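## Task

Same job with a different worklist. Worklist (ID, test, cap colour; some entries are not in TR): T945 ESR lavender; A864 PT/INR light blue; F453 HbA1c lavender; M283 PT/INR light blue; R125 chemistry gold; C652 glucose grey; R251 PT/INR light blue; C256 D-dimer light blue; R215 ammonia lavender; P105 HbA1c lavender; M823 D-dimer light blue; A684 D-dimer light blue; T954 platelets (citrate) light blue; F345 PT/INR light blue; C526 D-dimer light blue; A486 ammonia lavender; P150 HbA1c lavender. Each TR tube goes to its test's section rack: ESR and platelets (citrate) to HAEM; HbA1c, ammonia, chemistry and glucose to CHEM; PT/INR and D-dimer to COAG. Send to the red HOLD rack instead, any cell: an unlabelled tube, an ID missing from the worklist, a cap colour differing from the worklist's, one of any two tubes sharing an ID, and a light-blue tube filled below half its black fill mark height. Section racks that receive tubes must have them in row A from A1 without gaps, after any tubes already there. Existing tubes in HAEM, COAG and CHEM stay in their cells. Tubes count only when resting by themselves in an upright rack wholly on the bench. A tube with cap off or ajar (not opened on instruction) is left in place; finish the rest and press CALL (blue) instead of CONTINUE. Otherwise release, move clear (panel housing, CALL or the needed key may be touched) and press CONTINUE. Any go key (RETRY, CONTINUE, SKIP) ends the job; a wrong or early one is usually worse than none.

## Robot and tools

Robot: two arms, left_arm and right_arm, each a six-joint arm ending in a parallel two-finger gripper with a wrist camera. Bases in the scene frame: left_arm at (-0.038, +0.226, 0), right_arm at (+0.026, -0.228, 0), both nearly unrotated about z. Scene frame: origin on the table top between the arms, +x out over the table, +y toward left_arm, +z up. The arm names do not correspond to image sides. Gripper frame: fingers point along its +z, they open and close along its y. end_effector_position is the point between the finger pads, about 1 cm short of the fingertips.

Command row: 16 numbers, always both arms even if one is idle: left x, y, z, qw, qx, qy, qz, opening, then right the same eight. x, y, z are an absolute target position in metres in the scene frame; the quaternion is an absolute target orientation, w first. Opening runs -1 (closed) to +1 (fully open, 0.094 m). To grip, command an opening about 0.03 below the reported grip_measured; a smaller difference grips more gently. To keep an arm still, resend exactly its last reported pose and desired opening. Keep orientation steady by resending the same quaternion rather than copying the drifting reported one.

Tools:
- execute_actions(actions): a list of actions; each action is a table of up to 15 rows of 16 numbers, one row per 1/30 s step; a short table repeats its last row. Every target must lie within 0.6 m of that gripper's current position along each gripper axis, or the action is refused for both arms; a malformed or failing first action rejects the whole call. Each step the target is clipped to within 70 mm and 16 degrees of the measured pose, so far goals need several actions. An empty list just returns state and images.
- move(target, speed, blocking): target is one 16-number row of absolute poses; each gripper travels a straight path there. speed in m/s, 0.002 to 0.5 (default 0.25); rotation capped at twice that in rad/s. Duration 0.5 to 10 s. Moves do not avoid obstacles or the other arm. Faster moves hit harder; targets set deeper past contact press harder. blocking=false returns after 0.5 s; then use wait or stop before sending anything else.
- wait(seconds): 0 to 10, arms hold their last command; returns early when a running move ends.
- stop(): brakes a running move; fingers keep moving.
- zoom_image(camera, region): camera is cam_high, cam_low, cam_left_wrist or cam_right_wrist; region [x0, y0, x1, y1] in pixels, top-left origin, at most 504 by 504. Useful for reading tube labels, cap colours and fill levels.
- read_manual(section): licence texts only.
- finished_scene(scene): ends the current scene (number given); irreversible.

Results: a state line with each gripper's pose (position in metres, quaternion wxyz), grip_measured per arm (opening on the command scale, each off by up to about 1 mm), joint positions (last one is measured opening in metres), Hand target lines (where the controller now drives each gripper), and four images: cam_high, cam_low, cam_left_wrist, cam_right_wrist, 504x504 each, with calibration data. A move adds a 'move:' line: done, off_target, moving, held or fault, plus limits such as paced (target clipped) or held (steps blocked, may then jump faster), and distances to target. 'pose unreachable' means the clearance check altered or blocked that arm's command. FAULT lines mark an arm stop. MOTOR HOT warns from 75 °C; at 90 °C that arm halts for 10 s; at 100 °C it goes limp and drops. Avoid holding loads longer than needed.

Accuracy: grippers often stop a centimetre or more off, usually low; reported positions can err more at long reach. Elbows cannot fully straighten.

Stations: racks HAEM, COAG, CHEM, red HOLD and grey transport rack TR are loose on the bench. Viewed from the arms, row A is the front row and cell 1 its left end. The operator panel, left to right facing it, has RETRY (white), CONTINUE (green), SKIP (yellow), CALL (blue); push a key until it latches.

Avoid: dropping tubes, tipping or shoving racks off the bench, knocking anything off the table, arms colliding or pressing on each other, hard pushes. Objects may occasionally get nudged by outside disturbances. Before pressing the final key, open both grippers and back away so nothing depends on the robot holding it.

Each tool is called after "Request:" by a JSON object that holds its "op" and its "data".

## Session

Request:
{"op": "execute_actions", "data": {"actions": []}}

Scene clock: 0.00 s.
left_arm: end_effector_position=(+0.4437, +0.3573, +0.3026) grip_measured=+1.000 end_effector_quat_wxyz=(+0.135, -0.031, +0.768, +0.625) | right_arm: end_effector_position=(+0.4055, -0.4640, +0.2817) grip_measured=+1.000 end_effector_quat_wxyz=(+0.703, +0.325, +0.631, +0.055)
Joint positions: left_arm=[-0.152  2.248  2.31  -1.229 -1.371  0.159  0.094] | right_arm=[-0.756  1.373  0.751  0.615 -0.266  0.552  0.094]
Joint velocities: left_arm=[-0.007  0.012 -0.012 -0.051  0.037 -0.007  0.   ] | right_arm=[ 0.007  0.002 -0.007 -0.007 -0.022  0.022  0.   ]
Motor temperatures (°C, as the motors report them): left_arm=[22 31 27 20 20 22] | right_arm=[21 24 27 31 20 22]
Hand target (left_arm): +0.440, +0.358, +0.316; +0.146, -0.044, +0.762, +0.629
Hand target (right_arm): +0.405, -0.464, +0.283; +0.702, +0.324, +0.632, +0.053
camera_calibration (this result's frames):
cam_left_wrist: T_world_to_cam=[[0.38355, -0.301673, -0.872859, 0.20174], [-0.903489, -0.318356, -0.286981, 0.636383], [-0.191305, 0.898689, -0.394664, -0.0272405], [0, 0, 0, 1]] pos_world=[0.492376, 0.287936, 0.347969]
cam_right_wrist: T_world_to_cam=[[-0.271774, -0.67364, -0.687276, -0.0105314], [-0.405275, 0.727855, -0.553154, 0.678656], [0.872864, 0.128203, -0.470822, -0.0563858], [0, 0, 0, 1]] pos_world=[0.321398, -0.493829, 0.341616]

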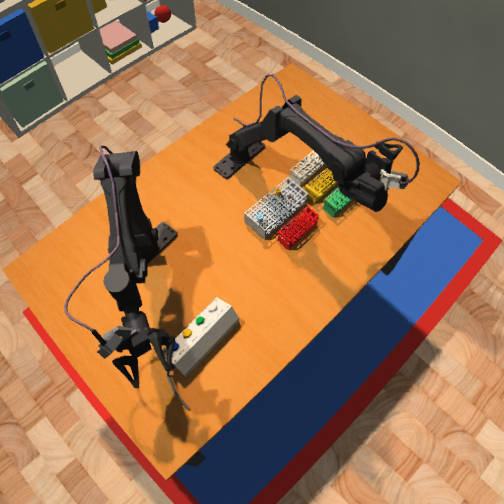

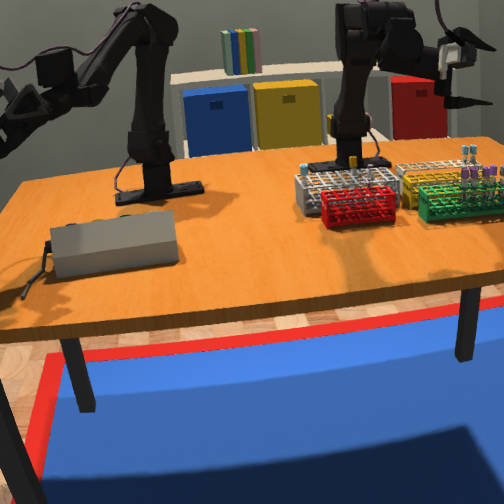

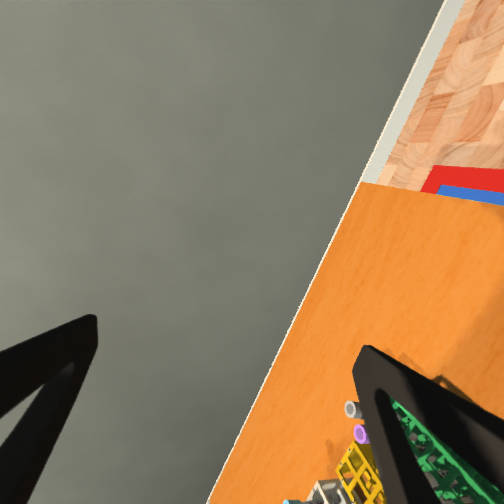

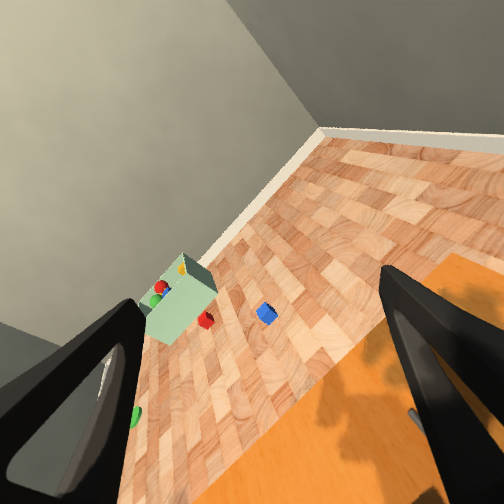

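Request:
{"op": "zoom_image", "data": {"camera": "cam_low", "region": [280, 130, 504, 240]}}

Request:
{"op": "zoom_image", "data": {"camera": "cam_high", "region": [230, 140, 370, 260]}}

Region (280, 130, 504, 240) of cam_low's 504x504 image, scaled by 2.250, with more detail than that image has; it fills the top 248 rows of this view, and the rest is white.

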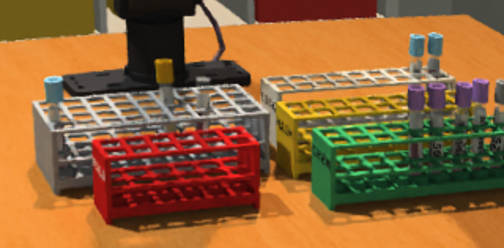

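Region (230, 140, 370, 260) of cam_high's 504x504 image, scaled by 3.600, with more detail than that image has; it fills the top 432 rows of this view, and the rest is white.

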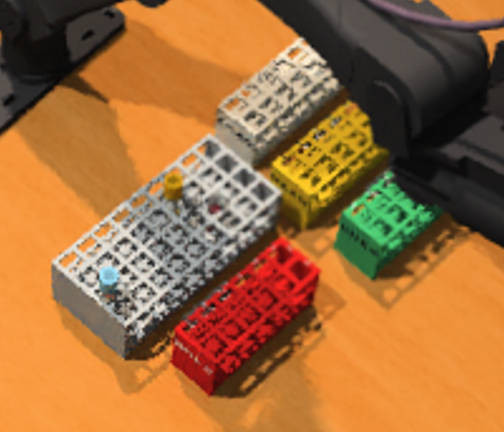

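Request:
{"op": "move", "data": {"target": [0.22,0.22,0.28,0.259,0,0.966,0,-0.3,0.27,-0.39,0.17,0.383,0,0.924,0,-1], "speed": 0.25}}

Scene clock: 18.10 s.
left_arm: end_effector_position=(+0.2235, +0.2183, +0.2780) grip_measured=-0.297 end_effector_quat_wxyz=(+0.249, +0.000, +0.969, +0.004) | right_arm: end_effector_position=(+0.2699, -0.3883, +0.1618) grip_measured=-0.995 end_effector_quat_wxyz=(+0.379, +0.009, +0.925, +0.007)
Joint positions: left_arm=[-0.115  1.208  1.511 -1.371 -0.034 -0.046  0.033] | right_arm=[-1.032  1.156  0.875 -0.768 -0.606 -0.754  0.   ]
Joint velocities: left_arm=[-0.022 -0.002  0.002  0.022 -0.081 -0.066 -0.001] | right_arm=[ 0.012 -0.022  0.002 -0.007 -0.007 -0.037 -0.   ]
Motor temperatures (°C, as the motors report them): left_arm=[22 40 29 20 20 22] | right_arm=[21 25 30 34 20 22]
Hand target (left_arm): +0.219, +0.220, +0.281; +0.258, -0.000, +0.966, +0.000
Hand target (right_arm): +0.269, -0.391, +0.171; +0.384, +0.005, +0.924, -0.002
Off the commanded pose (left_arm): 0.004 m, 1 deg.
Off the commanded pose (right_arm): 0.008 m, 1 deg.
move: done
camera_calibration (this result's frames):
cam_left_wrist: T_world_to_cam=[[0.135036, -0.980167, 0.145043, 0.143459], [-0.986093, -0.147254, -0.0770495, 0.308915], [0.0968797, -0.132622, -0.986421, 0.371058], [0, 0, 0, 1]] pos_world=[0.249299, 0.235313, 0.369013]
cam_right_wrist: T_world_to_cam=[[-0.145667, -0.974254, -0.172076, -0.312887], [-0.986092, 0.157046, -0.0544048, 0.356746], [0.080028, 0.161758, -0.98358, 0.305855], [0, 0, 0, 1]] pos_world=[0.28173, -0.410332, 0.266401]

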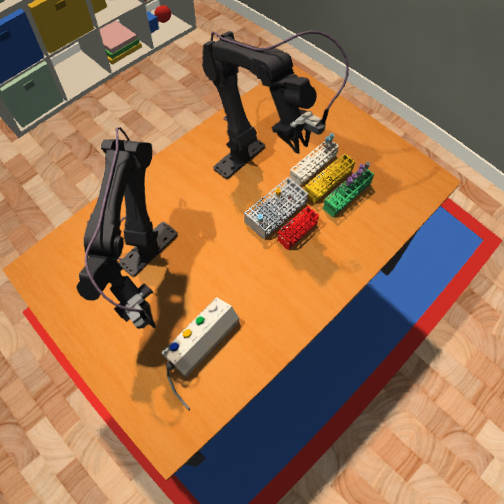

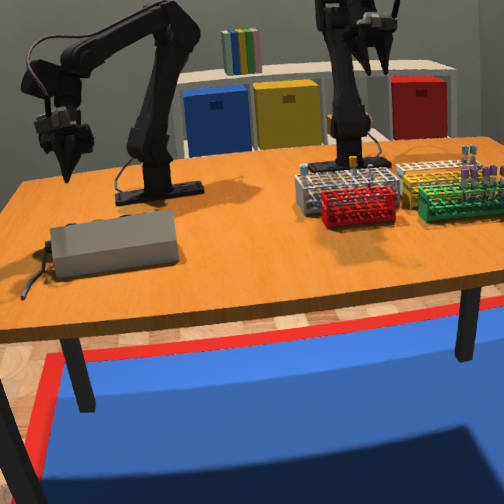

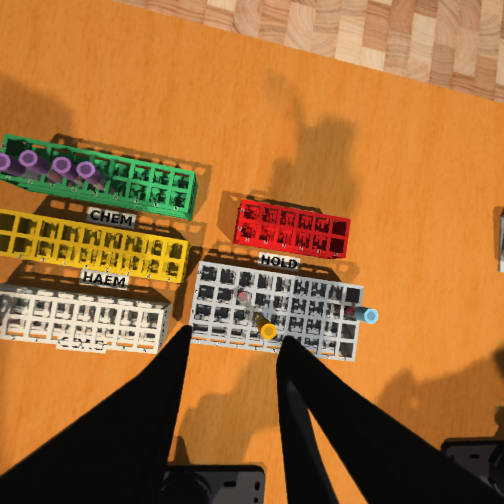

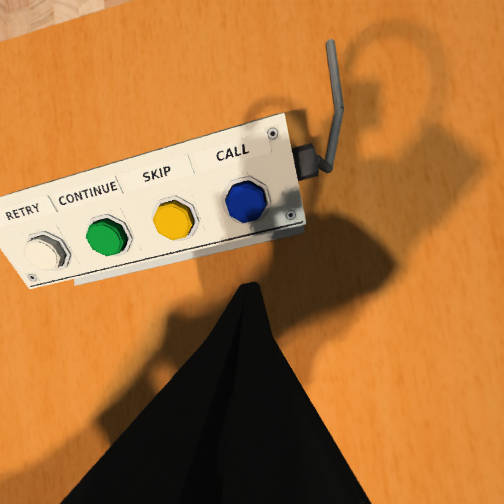

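Request:
{"op": "zoom_image", "data": {"camera": "cam_left_wrist", "region": [180, 240, 390, 370]}}

Request:
{"op": "zoom_image", "data": {"camera": "cam_low", "region": [290, 145, 400, 215]}}

Request:
{"op": "zoom_image", "data": {"camera": "cam_high", "region": [280, 120, 390, 220]}}

Region (180, 240, 390, 370) of cam_left_wrist's 504x504 image, scaled by 2.400, with more detail than that image has; it fills the top 312 rows of this view, and the rest is white.

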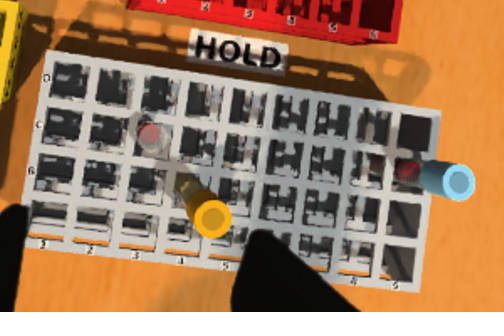

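Region (290, 145, 400, 215) of cam_low's 504x504 image, scaled by 4.582, with more detail than that image has; it fills the top 321 rows of this view, and the rest is white.

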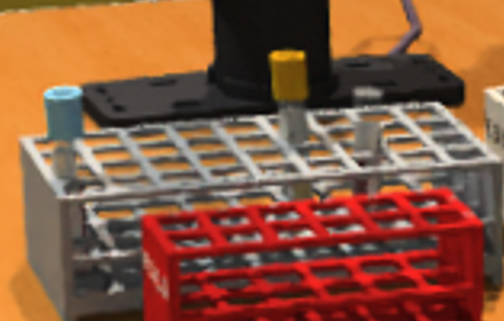

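Region (280, 120, 390, 220) of cam_high's 504x504 image, scaled by 4.582, with more detail than that image has; it fills the top 458 rows of this view, and the rest is white.

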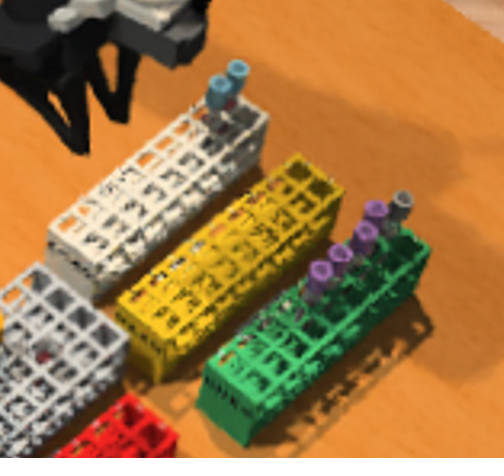

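Request:
{"op": "move", "data": {"target": [0.230,0.051,0.15,0,0.940,0.342,0,-0.3,0.27,-0.39,0.17,0.383,0,0.924,0,-1], "speed": 0.3}}

Scene clock: 51.63 s.
left_arm: end_effector_position=(+0.2269, +0.0536, +0.1447) grip_measured=-0.297 end_effector_quat_wxyz=(+0.002, +0.935, +0.354, -0.006) | right_arm: end_effector_position=(+0.2694, -0.3883, +0.1613) grip_measured=-0.995 end_effector_quat_wxyz=(+0.377, +0.004, +0.926, +0.004)
Joint positions: left_arm=[-0.632  1.744  1.562 -1.392  0.011  1.845  0.033] | right_arm=[-1.032  1.156  0.875 -0.771 -0.602 -0.767  0.   ]
Joint velocities: left_arm=[ 0.007 -0.007 -0.002  0.007 -0.051 -0.007 -0.   ] | right_arm=[-0.007  0.012 -0.007 -0.037 -0.007 -0.007 -0.001]
Motor temperatures (°C, as the motors report them): left_arm=[22 33 30 21 20 22] | right_arm=[21 25 32 32 20 22]
Hand target (left_arm): +0.227, +0.051, +0.150; +0.000, +0.939, +0.345, -0.004
Hand target (right_arm): +0.270, -0.390, +0.170; +0.383, +0.000, +0.924, -0.000
Off the commanded pose (left_arm): 0.007 m, 2 deg.
Off the commanded pose (right_arm): 0.009 m, 1 deg.
move: done
camera_calibration (this result's frames):
cam_left_wrist: T_world_to_cam=[[-0.790784, 0.60788, 0.0717123, 0.136472], [0.581532, 0.709565, 0.397918, -0.192646], [0.191002, 0.35637, -0.914614, 0.159518], [0, 0, 0, 1]] pos_world=[0.189482, -0.00311094, 0.212768]
cam_right_wrist: T_world_to_cam=[[-0.138911, -0.976834, -0.162784, -0.317469], [-0.987445, 0.149108, -0.0521354, 0.353095], [0.0752001, 0.153499, -0.985283, 0.303742], [0, 0, 0, 1]] pos_world=[0.28172, -0.409388, 0.266002]

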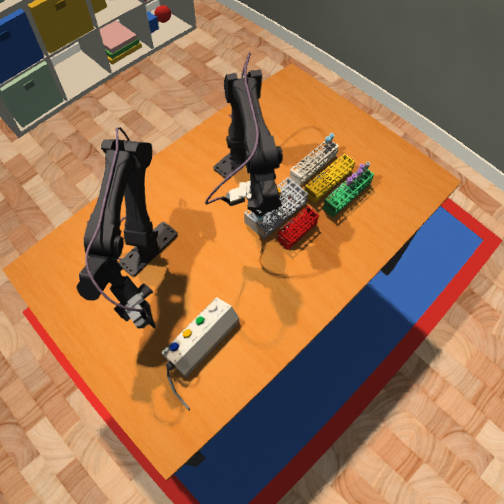

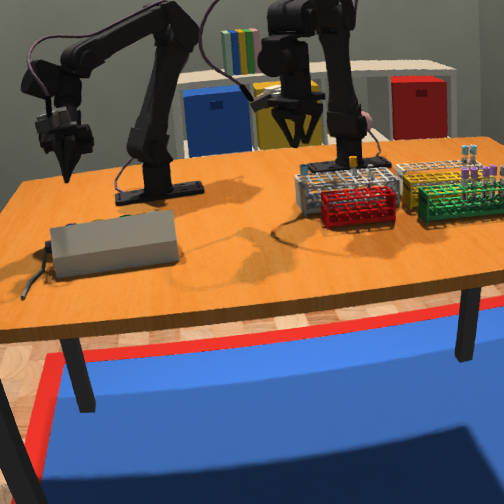

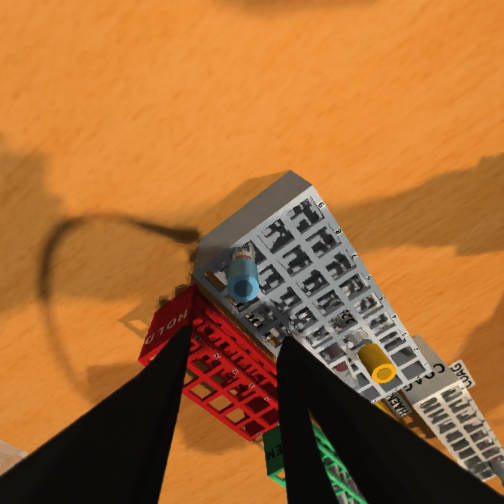

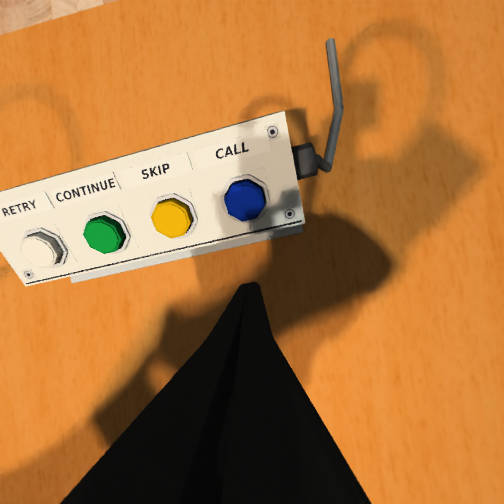

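Request:
{"op": "zoom_image", "data": {"camera": "cam_left_wrist", "region": [200, 220, 420, 400]}}

Region (200, 220, 420, 400) of cam_left_wrist's 504x504 image, scaled by 2.291, with more detail than that image has; it fills the top 412 rows of this view, and the rest is white.

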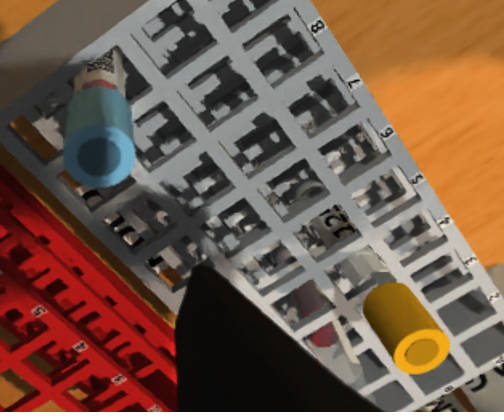

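Request:
{"op": "move", "data": {"target": [0.229,0.060,0.123,0,0.940,0.342,0,-0.3,0.27,-0.39,0.17,0.383,0,0.924,0,-1], "speed": 0.06}}

Scene clock: 63.53 s.
left_arm: end_effector_position=(+0.2253, +0.0560, +0.1215) grip_measured=-0.297 end_effector_quat_wxyz=(-0.005, +0.941, +0.339, -0.007) | right_arm: end_effector_position=(+0.2693, -0.3885, +0.1612) grip_measured=-0.995 end_effector_quat_wxyz=(+0.377, +0.004, +0.926, +0.004)
Joint positions: left_arm=[-0.632  1.744  1.47  -1.312  0.005  1.877  0.033] | right_arm=[-1.032  1.156  0.875 -0.771 -0.601 -0.767  0.   ]
Joint velocities: left_arm=[-0.002  0.002 -0.022  0.007  0.007 -0.051 -0.001] | right_arm=[ 0.002 -0.012  0.007 -0.007 -0.007  0.081 -0.   ]
Motor temperatures (°C, as the motors report them): left_arm=[22 34 31 21 20 22] | right_arm=[21 24 32 32 20 22]
Hand target (left_arm): +0.229, +0.060, +0.123; -0.000, +0.940, +0.342, +0.000
Hand target (right_arm): +0.270, -0.390, +0.170; +0.383, +0.000, +0.924, -0.000
Off the commanded pose (left_arm): 0.006 m, 1 deg.
Off the commanded pose (right_arm): 0.009 m, 1 deg.
move: done
camera_calibration (this result's frames):
cam_left_wrist: T_world_to_cam=[[-0.770381, 0.632055, 0.0837833, 0.12797], [0.606486, 0.685912, 0.402119, -0.188977], [0.196693, 0.360598, -0.911746, 0.135829], [0, 0, 0, 1]] pos_world=[0.18648, -0.000242075, 0.189111]
cam_right_wrist: T_world_to_cam=[[-0.139329, -0.976932, -0.16184, -0.317719], [-0.987443, 0.149355, -0.0514714, 0.352999], [0.0744557, 0.152637, -0.985474, 0.30357], [0, 0, 0, 1]] pos_world=[0.281696, -0.409448, 0.26591]

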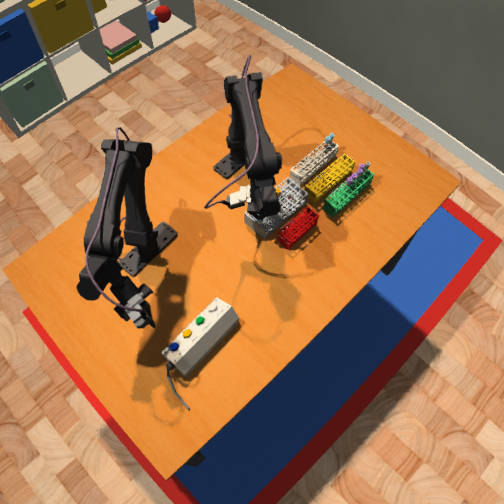

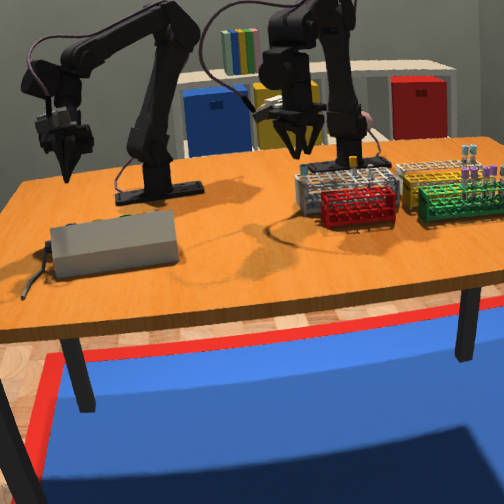

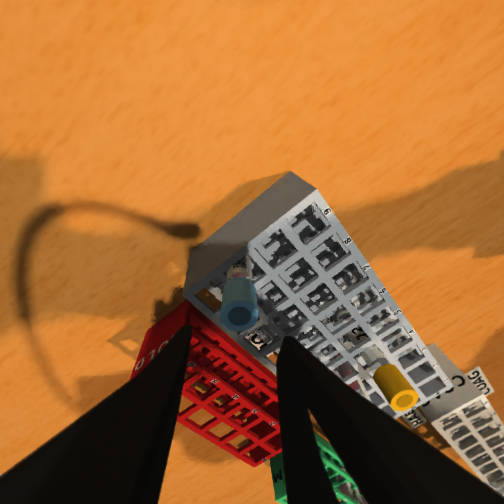

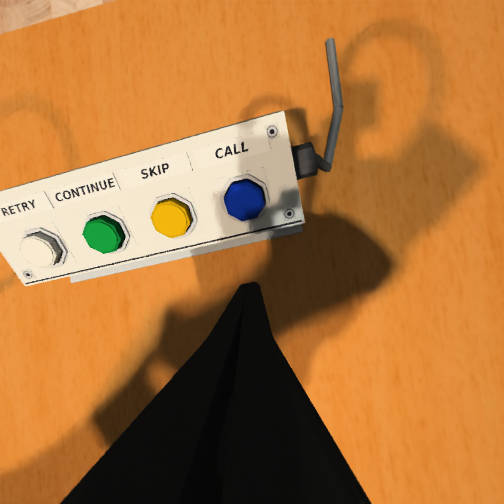

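Request:
{"op": "move", "data": {"target": [0.232,0.063,0.100,0,0.940,0.342,0,-0.3,0.27,-0.39,0.17,0.383,0,0.924,0,-1], "speed": 0.05}}

Scene clock: 70.53 s.
left_arm: end_effector_position=(+0.2291, +0.0598, +0.1016) grip_measured=-0.297 end_effector_quat_wxyz=(-0.001, +0.940, +0.340, -0.003) | right_arm: end_effector_position=(+0.2692, -0.3886, +0.1611) grip_measured=-0.995 end_effector_quat_wxyz=(+0.376, +0.004, +0.926, +0.003)
Joint positions: left_arm=[-0.616  1.744  1.391 -1.222  0.004  1.89   0.033] | right_arm=[-1.032  1.156  0.875 -0.771 -0.601 -0.767  0.   ]
Joint velocities: left_arm=[-0.007  0.002 -0.012  0.007  0.022  0.081 -0.001] | right_arm=[ 0.002  0.002  0.002 -0.037  0.007 -0.066 -0.001]
Motor temperatures (°C, as the motors report them): left_arm=[22 35 30 21 20 22] | right_arm=[21 24 32 32 20 22]
Hand target (left_arm): +0.232, +0.063, +0.100; -0.000, +0.940, +0.342, +0.000
Hand target (right_arm): +0.270, -0.390, +0.170; +0.383, -0.000, +0.924, -0.000
Off the commanded pose (left_arm): 0.005 m, 0 deg.
Off the commanded pose (right_arm): 0.009 m, 1 deg.
move: done
camera_calibration (this result's frames):
cam_left_wrist: T_world_to_cam=[[-0.772814, 0.630389, 0.0732739, 0.131889], [0.600783, 0.689496, 0.404543, -0.185037], [0.204497, 0.356658, -0.911579, 0.114011], [0, 0, 0, 1]] pos_world=[0.189778, 0.003778, 0.169121]
cam_right_wrist: T_world_to_cam=[[-0.139518, -0.977023, -0.161124, -0.317935], [-0.987455, 0.149425, -0.0510423, 0.352904], [0.0739455, 0.151981, -0.985613, 0.303429], [0, 0, 0, 1]] pos_world=[0.281682, -0.409477, 0.26585]

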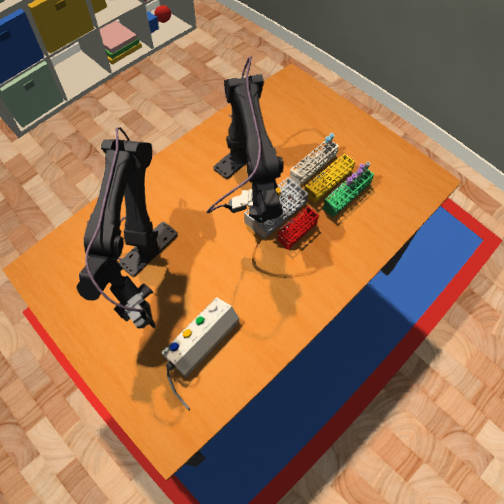

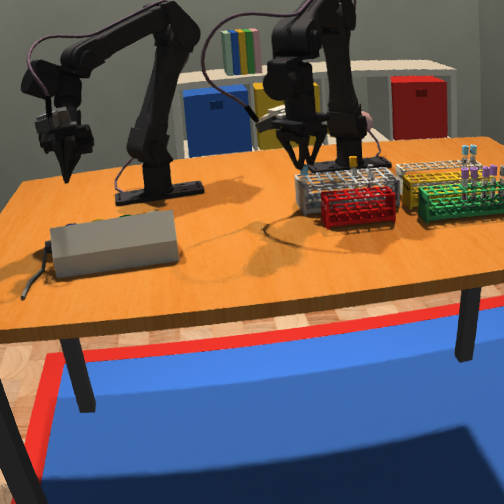

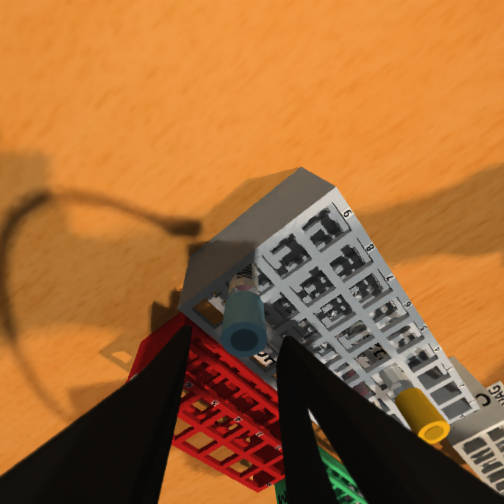

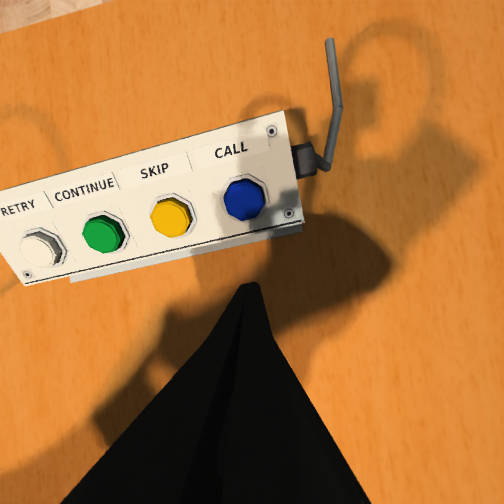

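Request:
{"op": "zoom_image", "data": {"camera": "cam_left_wrist", "region": [190, 250, 300, 370]}}

Request:
{"op": "zoom_image", "data": {"camera": "cam_left_wrist", "region": [330, 320, 470, 460]}}

Region (190, 250, 300, 370) of cam_left_wrist's 504x504 image, scaled by 4.200, with more detail than that image has; it fills the left 462 columns of this view, and the rest is white.

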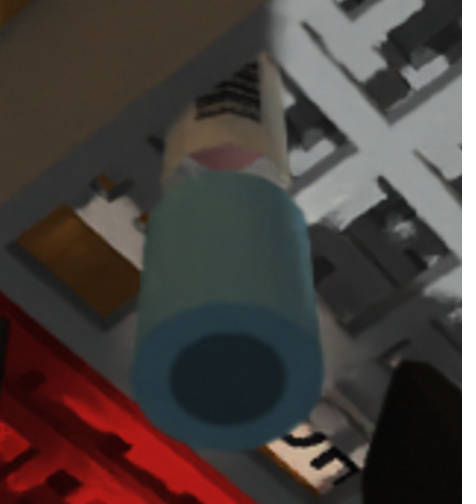

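Region (330, 320, 470, 460) of cam_left_wrist's 504x504 image, scaled by 3.600, with more detail than that image has.

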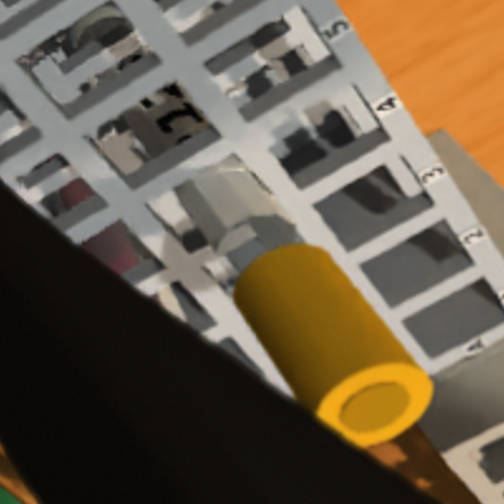

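Request:
{"op": "move", "data": {"target": [0.2305,0.064,0.082,0,0.940,0.342,0,-0.3,0.27,-0.39,0.17,0.383,0,0.924,0,-1], "speed": 0.04}}

Scene clock: 91.93 s.
left_arm: end_effector_position=(+0.2277, +0.0607, +0.0847) grip_measured=-0.297 end_effector_quat_wxyz=(+0.000, +0.940, +0.340, -0.002) | right_arm: end_effector_position=(+0.2691, -0.3887, +0.1610) grip_measured=-0.995 end_effector_quat_wxyz=(+0.376, +0.004, +0.927, +0.003)
Joint positions: left_arm=[-0.616  1.744  1.323 -1.151  0.004  1.89   0.033] | right_arm=[-1.032  1.156  0.875 -0.771 -0.6   -0.767  0.   ]
Joint velocities: left_arm=[-0.012 -0.007  0.007  0.051  0.022  0.022 -0.   ] | right_arm=[-0.022 -0.002  0.022  0.007 -0.051 -0.022  0.   ]
Motor temperatures (°C, as the motors report them): left_arm=[22 35 30 21 20 22] | right_arm=[21 24 33 31 21 22]
Hand target (left_arm): +0.230, +0.064, +0.082; -0.000, +0.940, +0.342, -0.000
Hand target (right_arm): +0.270, -0.390, +0.170; +0.383, -0.000, +0.924, -0.000
Off the commanded pose (left_arm): 0.005 m, 0 deg.
Off the commanded pose (right_arm): 0.009 m, 1 deg.
move: done
camera_calibration (this result's frames):
cam_left_wrist: T_world_to_cam=[[-0.772782, 0.630814, 0.0698755, 0.131748], [0.599866, 0.690003, 0.405039, -0.177846], [0.20729, 0.354922, -0.911626, 0.098102], [0, 0, 0, 1]] pos_world=[0.188161, 0.00478748, 0.152261]
cam_right_wrist: T_world_to_cam=[[-0.139973, -0.977033, -0.160667, -0.318004], [-0.987425, 0.149778, -0.0505724, 0.352901], [0.0734754, 0.151568, -0.985712, 0.303365], [0, 0, 0, 1]] pos_world=[0.281662, -0.409538, 0.265785]

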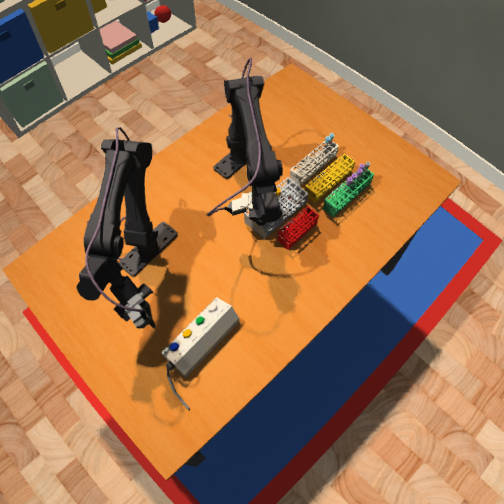

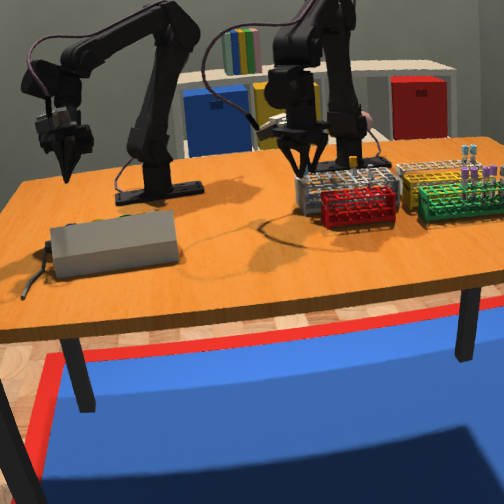

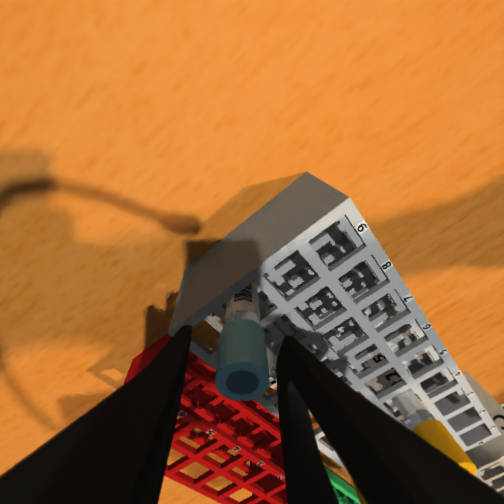

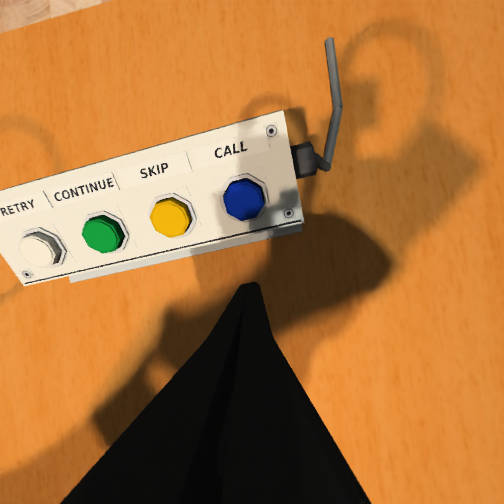

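Good. Close gradually.

Request:
{"op": "execute_actions", "data": {"actions": [[[0.2305,0.064,0.082,0,0.940,0.342,0,-0.40,0.27,-0.39,0.17,0.383,0,0.924,0,-1],[0.2305,0.064,0.082,0,0.940,0.342,0,-0.45,0.27,-0.39,0.17,0.383,0,0.924,0,-1],[0.2305,0.064,0.082,0,0.940,0.342,0,-0.50,0.27,-0.39,0.17,0.383,0,0.924,0,-1],[0.2305,0.064,0.082,0,0.940,0.342,0,-0.54,0.27,-0.39,0.17,0.383,0,0.924,0,-1],[0.2305,0.064,0.082,0,0.940,0.342,0,-0.57,0.27,-0.39,0.17,0.383,0,0.924,0,-1],[0.2305,0.064,0.082,0,0.940,0.342,0,-0.60,0.27,-0.39,0.17,0.383,0,0.924,0,-1],[0.2305,0.064,0.082,0,0.940,0.342,0,-0.62,0.27,-0.39,0.17,0.383,0,0.924,0,-1],[0.2305,0.064,0.082,0,0.940,0.342,0,-0.64,0.27,-0.39,0.17,0.383,0,0.924,0,-1],[0.2305,0.064,0.082,0,0.940,0.342,0,-0.655,0.27,-0.39,0.17,0.383,0,0.924,0,-1],[0.2305,0.064,0.082,0,0.940,0.342,0,-0.67,0.27,-0.39,0.17,0.383,0,0.924,0,-1],[0.2305,0.064,0.082,0,0.940,0.342,0,-0.68,0.27,-0.39,0.17,0.383,0,0.924,0,-1],[0.2305,0.064,0.082,0,0.940,0.342,0,-0.69,0.27,-0.39,0.17,0.383,0,0.924,0,-1],[0.2305,0.064,0.082,0,0.940,0.342,0,-0.70,0.27,-0.39,0.17,0.383,0,0.924,0,-1],[0.2305,0.064,0.082,0,0.940,0.342,0,-0.71,0.27,-0.39,0.17,0.383,0,0.924,0,-1],[0.2305,0.064,0.082,0,0.940,0.342,0,-0.715,0.27,-0.39,0.17,0.383,0,0.924,0,-1]]]}}

Scene clock: 106.23 s.
left_arm: end_effector_position=(+0.2282, +0.0607, +0.0847) grip_measured=-0.695 end_effector_quat_wxyz=(+0.001, +0.940, +0.340, -0.001) | right_arm: end_effector_position=(+0.2691, -0.3887, +0.1610) grip_measured=-0.995 end_effector_quat_wxyz=(+0.376, +0.004, +0.927, +0.003)
Joint positions: left_arm=[-0.616  1.744  1.323 -1.149  0.002  1.891  0.014] | right_arm=[-1.032  1.156  0.875 -0.771 -0.6   -0.767  0.   ]
Joint velocities: left_arm=[ 0.012 -0.017  0.002 -0.037 -0.066 -0.022 -0.004] | right_arm=[ 0.002 -0.012 -0.007 -0.022 -0.022 -0.022  0.001]
Motor temperatures (°C, as the motors report them): left_arm=[22 35 29 20 20 22] | right_arm=[21 24 33 31 21 22]
Hand target (left_arm): +0.231, +0.064, +0.082; +0.000, +0.940, +0.342, +0.000
Hand target (right_arm): +0.270, -0.390, +0.170; +0.383, +0.000, +0.924, -0.000
Off the commanded pose (left_arm): 0.005 m, 0 deg.
Off the commanded pose (right_arm): 0.009 m, 1 deg.
camera_calibration (this result's frames):
cam_left_wrist: T_world_to_cam=[[-0.772708, 0.63109, 0.0681804, 0.132293], [0.599146, 0.689658, 0.40669, -0.178114], [0.209637, 0.355103, -0.911018, 0.0973962], [0, 0, 0, 1]] pos_world=[0.188522, 0.00476344, 0.152147]
cam_right_wrist: T_world_to_cam=[[-0.139973, -0.977033, -0.160667, -0.318004], [-0.987425, 0.149778, -0.0505724, 0.352901], [0.0734754, 0.151568, -0.985712, 0.303365], [0, 0, 0, 1]] pos_world=[0.281662, -0.409538, 0.265785]

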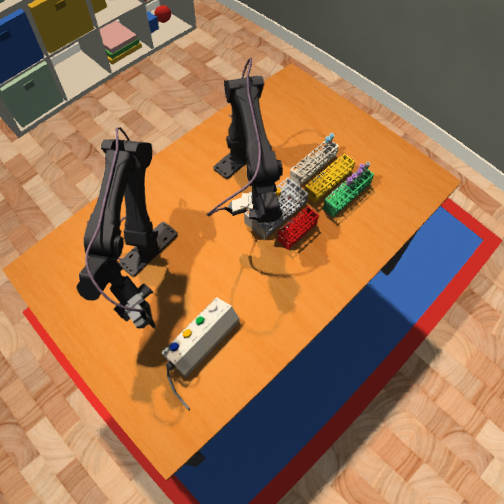

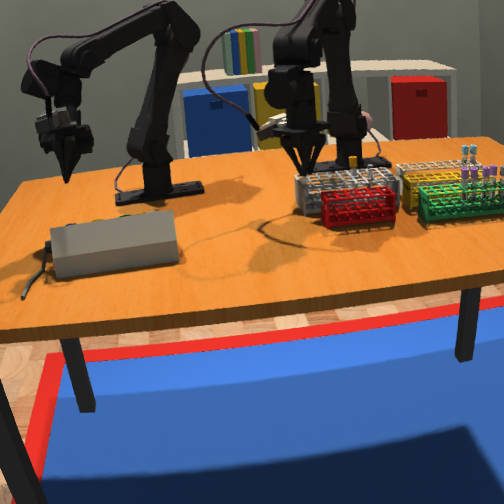

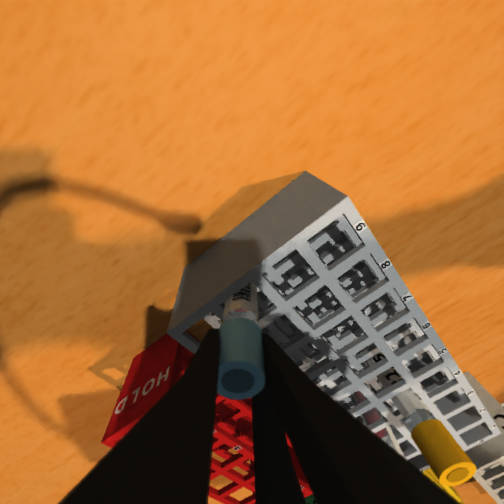

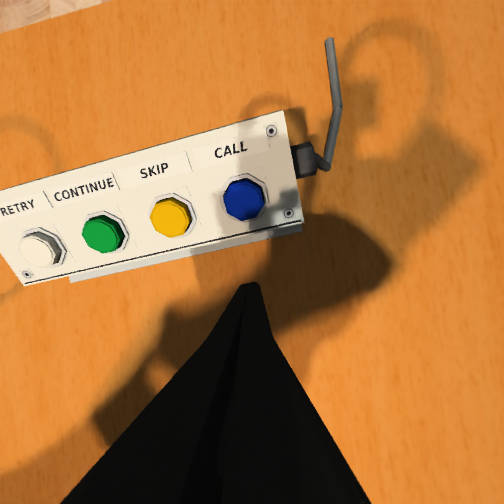

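Request:
{"op": "move", "data": {"target": [0.2295,0.062,0.168,0,0.940,0.342,0,-0.72,0.27,-0.39,0.17,0.383,0,0.924,0,-1], "speed": 0.06}}

Request:
{"op": "zoom_image", "data": {"camera": "cam_low", "region": [270, 110, 350, 200]}}

Scene clock: 111.10 s.
left_arm: end_effector_position=(+0.2284, +0.0605, +0.1602) grip_measured=-0.699 end_effector_quat_wxyz=(-0.003, +0.940, +0.340, -0.004) | right_arm: end_effector_position=(+0.2690, -0.3889, +0.1609) grip_measured=-0.995 end_effector_quat_wxyz=(+0.376, +0.004, +0.927, +0.002)
Joint positions: left_arm=[-0.616  1.744  1.623 -1.458  0.002  1.891  0.014] | right_arm=[-1.032  1.156  0.875 -0.771 -0.598 -0.767  0.   ]
Joint velocities: left_arm=[-0.012 -0.012 -0.002 -0.037  0.007 -0.007 -0.001] | right_arm=[ 0.002 -0.017 -0.002 -0.037 -0.007  0.007 -0.001]
Motor temperatures (°C, as the motors report them): left_arm=[22 35 30 20 20 22] | right_arm=[21 24 33 31 21 22]
Hand target (left_arm): +0.230, +0.062, +0.168; +0.000, +0.940, +0.342, +0.000
Hand target (right_arm): +0.270, -0.390, +0.170; +0.383, +0.000, +0.924, -0.000
Off the commanded pose (left_arm): 0.008 m, 1 deg.
Off the commanded pose (right_arm): 0.009 m, 1 deg.
move: done
camera_calibration (this result's frames):
cam_left_wrist: T_world_to_cam=[[-0.772192, 0.630769, 0.0764828, 0.12598], [0.602038, 0.687855, 0.405469, -0.209179], [0.203148, 0.359146, -0.910903, 0.167325], [0, 0, 0, 1]] pos_world=[0.189223, 0.0043266, 0.227597]
cam_right_wrist: T_world_to_cam=[[-0.140884, -0.977052, -0.159754, -0.318144], [-0.987365, 0.150486, -0.049633, 0.352897], [0.0725347, 0.150743, -0.985908, 0.303237], [0, 0, 0, 1]] pos_world=[0.281621, -0.40966, 0.265654]

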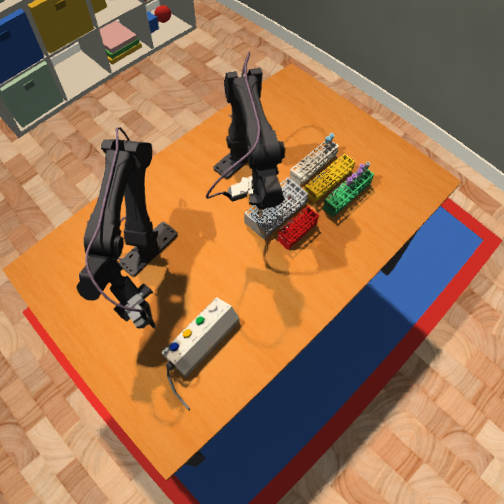

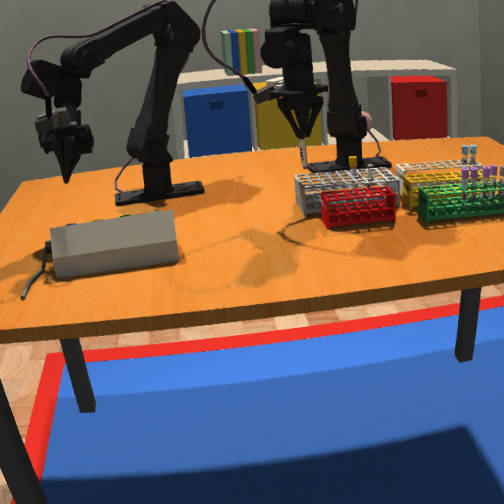

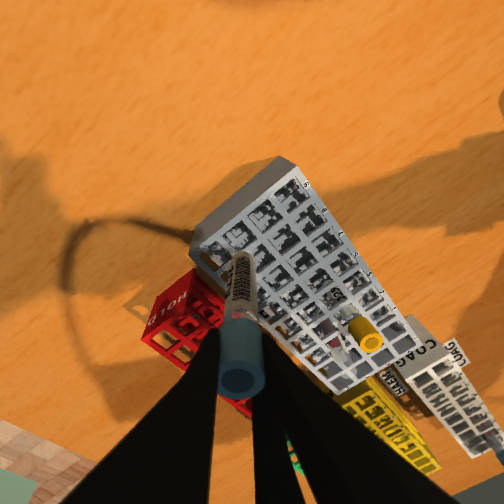

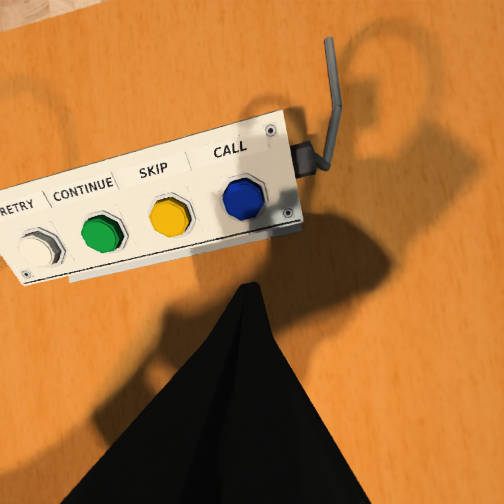

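Region (270, 110, 350, 200) of cam_low's 504x504 image, scaled by 5.600, with more detail than that image has.

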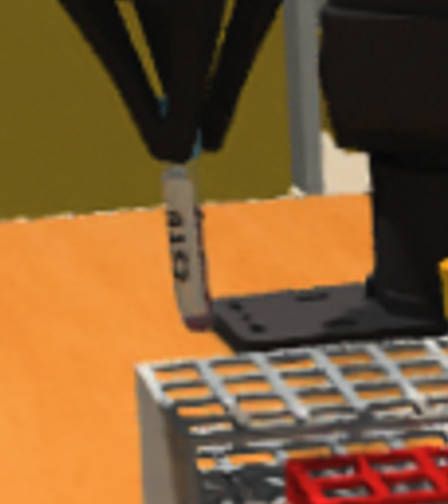

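Request:
{"op": "move", "data": {"target": [0.2295,0.062,0.17,0,0.766,0.643,0,-0.72,0.27,-0.39,0.17,0.383,0,0.924,0,-1], "speed": 0.25}}

Request:
{"op": "zoom_image", "data": {"camera": "cam_low", "region": [280, 125, 330, 180]}}

Scene clock: 121.30 s.
left_arm: end_effector_position=(+0.2260, +0.0621, +0.1602) grip_measured=-0.699 end_effector_quat_wxyz=(-0.009, +0.771, +0.637, -0.004) | right_arm: end_effector_position=(+0.2688, -0.3891, +0.1607) grip_measured=-0.995 end_effector_quat_wxyz=(+0.375, +0.005, +0.927, +0.002)
Joint positions: left_arm=[-0.616  1.744  1.623 -1.47   0.002  1.203  0.014] | right_arm=[-1.032  1.156  0.875 -0.771 -0.596 -0.767  0.   ]
Joint velocities: left_arm=[-0.012  0.022  0.012 -0.022  0.051 -0.081  0.   ] | right_arm=[-0.017  0.007 -0.007  0.007 -0.022  0.066  0.001]
Motor temperatures (°C, as the motors report them): left_arm=[22 35 31 20 20 22] | right_arm=[21 24 33 31 21 22]
Hand target (left_arm): +0.229, +0.062, +0.170; +0.000, +0.766, +0.643, +0.000
Hand target (right_arm): +0.270, -0.390, +0.170; +0.383, +0.000, +0.924, -0.000
Off the commanded pose (left_arm): 0.010 m, 1 deg.
Off the commanded pose (right_arm): 0.009 m, 1 deg.
move: done
camera_calibration (this result's frames):
cam_left_wrist: T_world_to_cam=[[-0.99622, -0.00417687, 0.0867605, 0.211461], [0.0324386, 0.908685, 0.416219, -0.0954926], [-0.0805765, 0.417461, -0.905115, 0.226875], [0, 0, 0, 1]] pos_world=[0.23204, -0.0070554, 0.226748]
cam_right_wrist: T_world_to_cam=[[-0.142021, -0.977074, -0.15861, -0.318318], [-0.987288, 0.151372, -0.0484596, 0.352891], [0.0713577, 0.149711, -0.986151, 0.303076], [0, 0, 0, 1]] pos_world=[0.281571, -0.409812, 0.265492]

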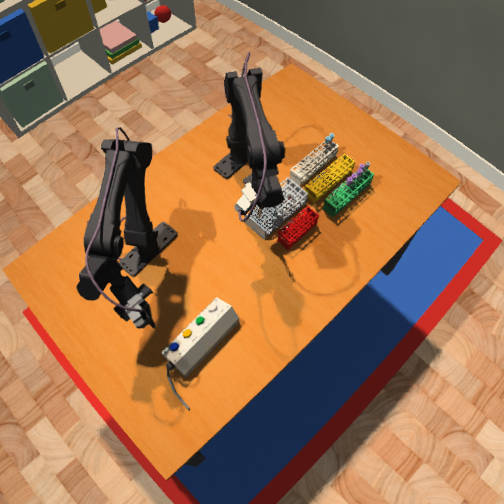

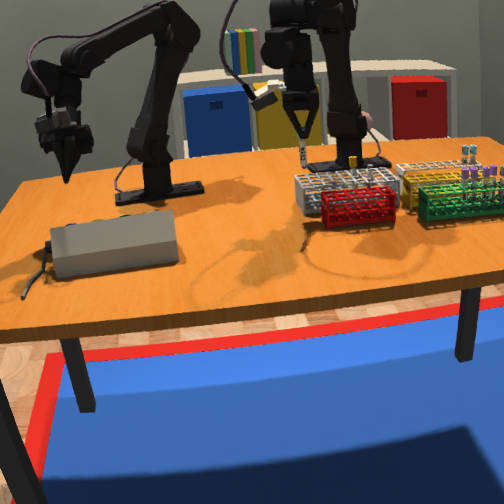

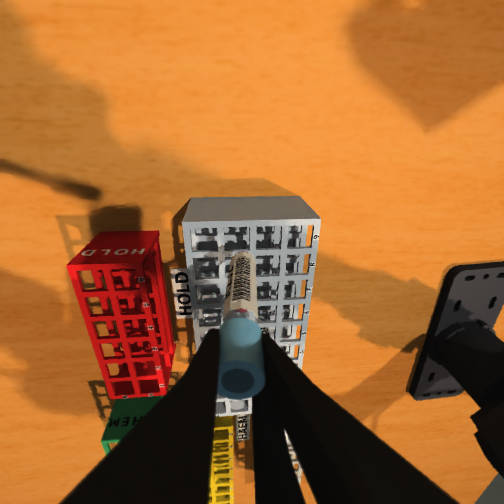

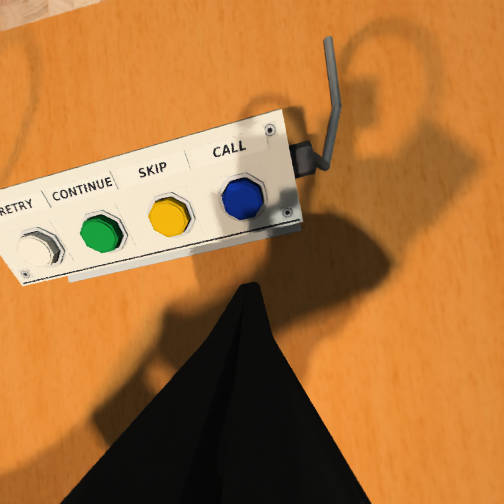

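Region (280, 125, 330, 180) of cam_low's 504x504 image, scaled by 9.164, with more detail than that image has; it fills the left 458 columns of this view, and the rest is white.

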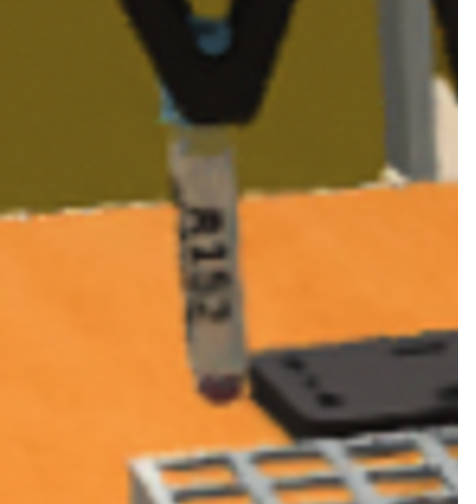

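Request:
{"op": "zoom_image", "data": {"camera": "cam_left_wrist", "region": [50, 220, 270, 410]}}

Region (50, 220, 270, 410) of cam_left_wrist's 504x504 image, scaled by 2.291, with more detail than that image has; it fills the top 435 rows of this view, and the rest is white.

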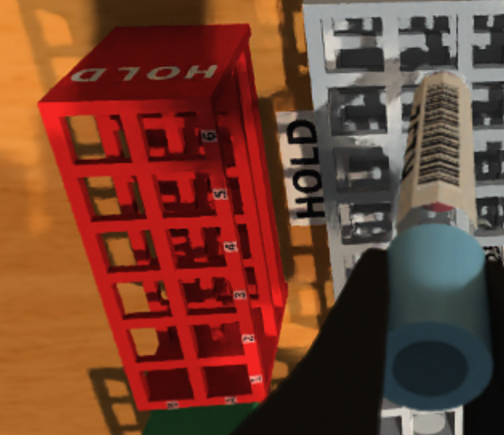

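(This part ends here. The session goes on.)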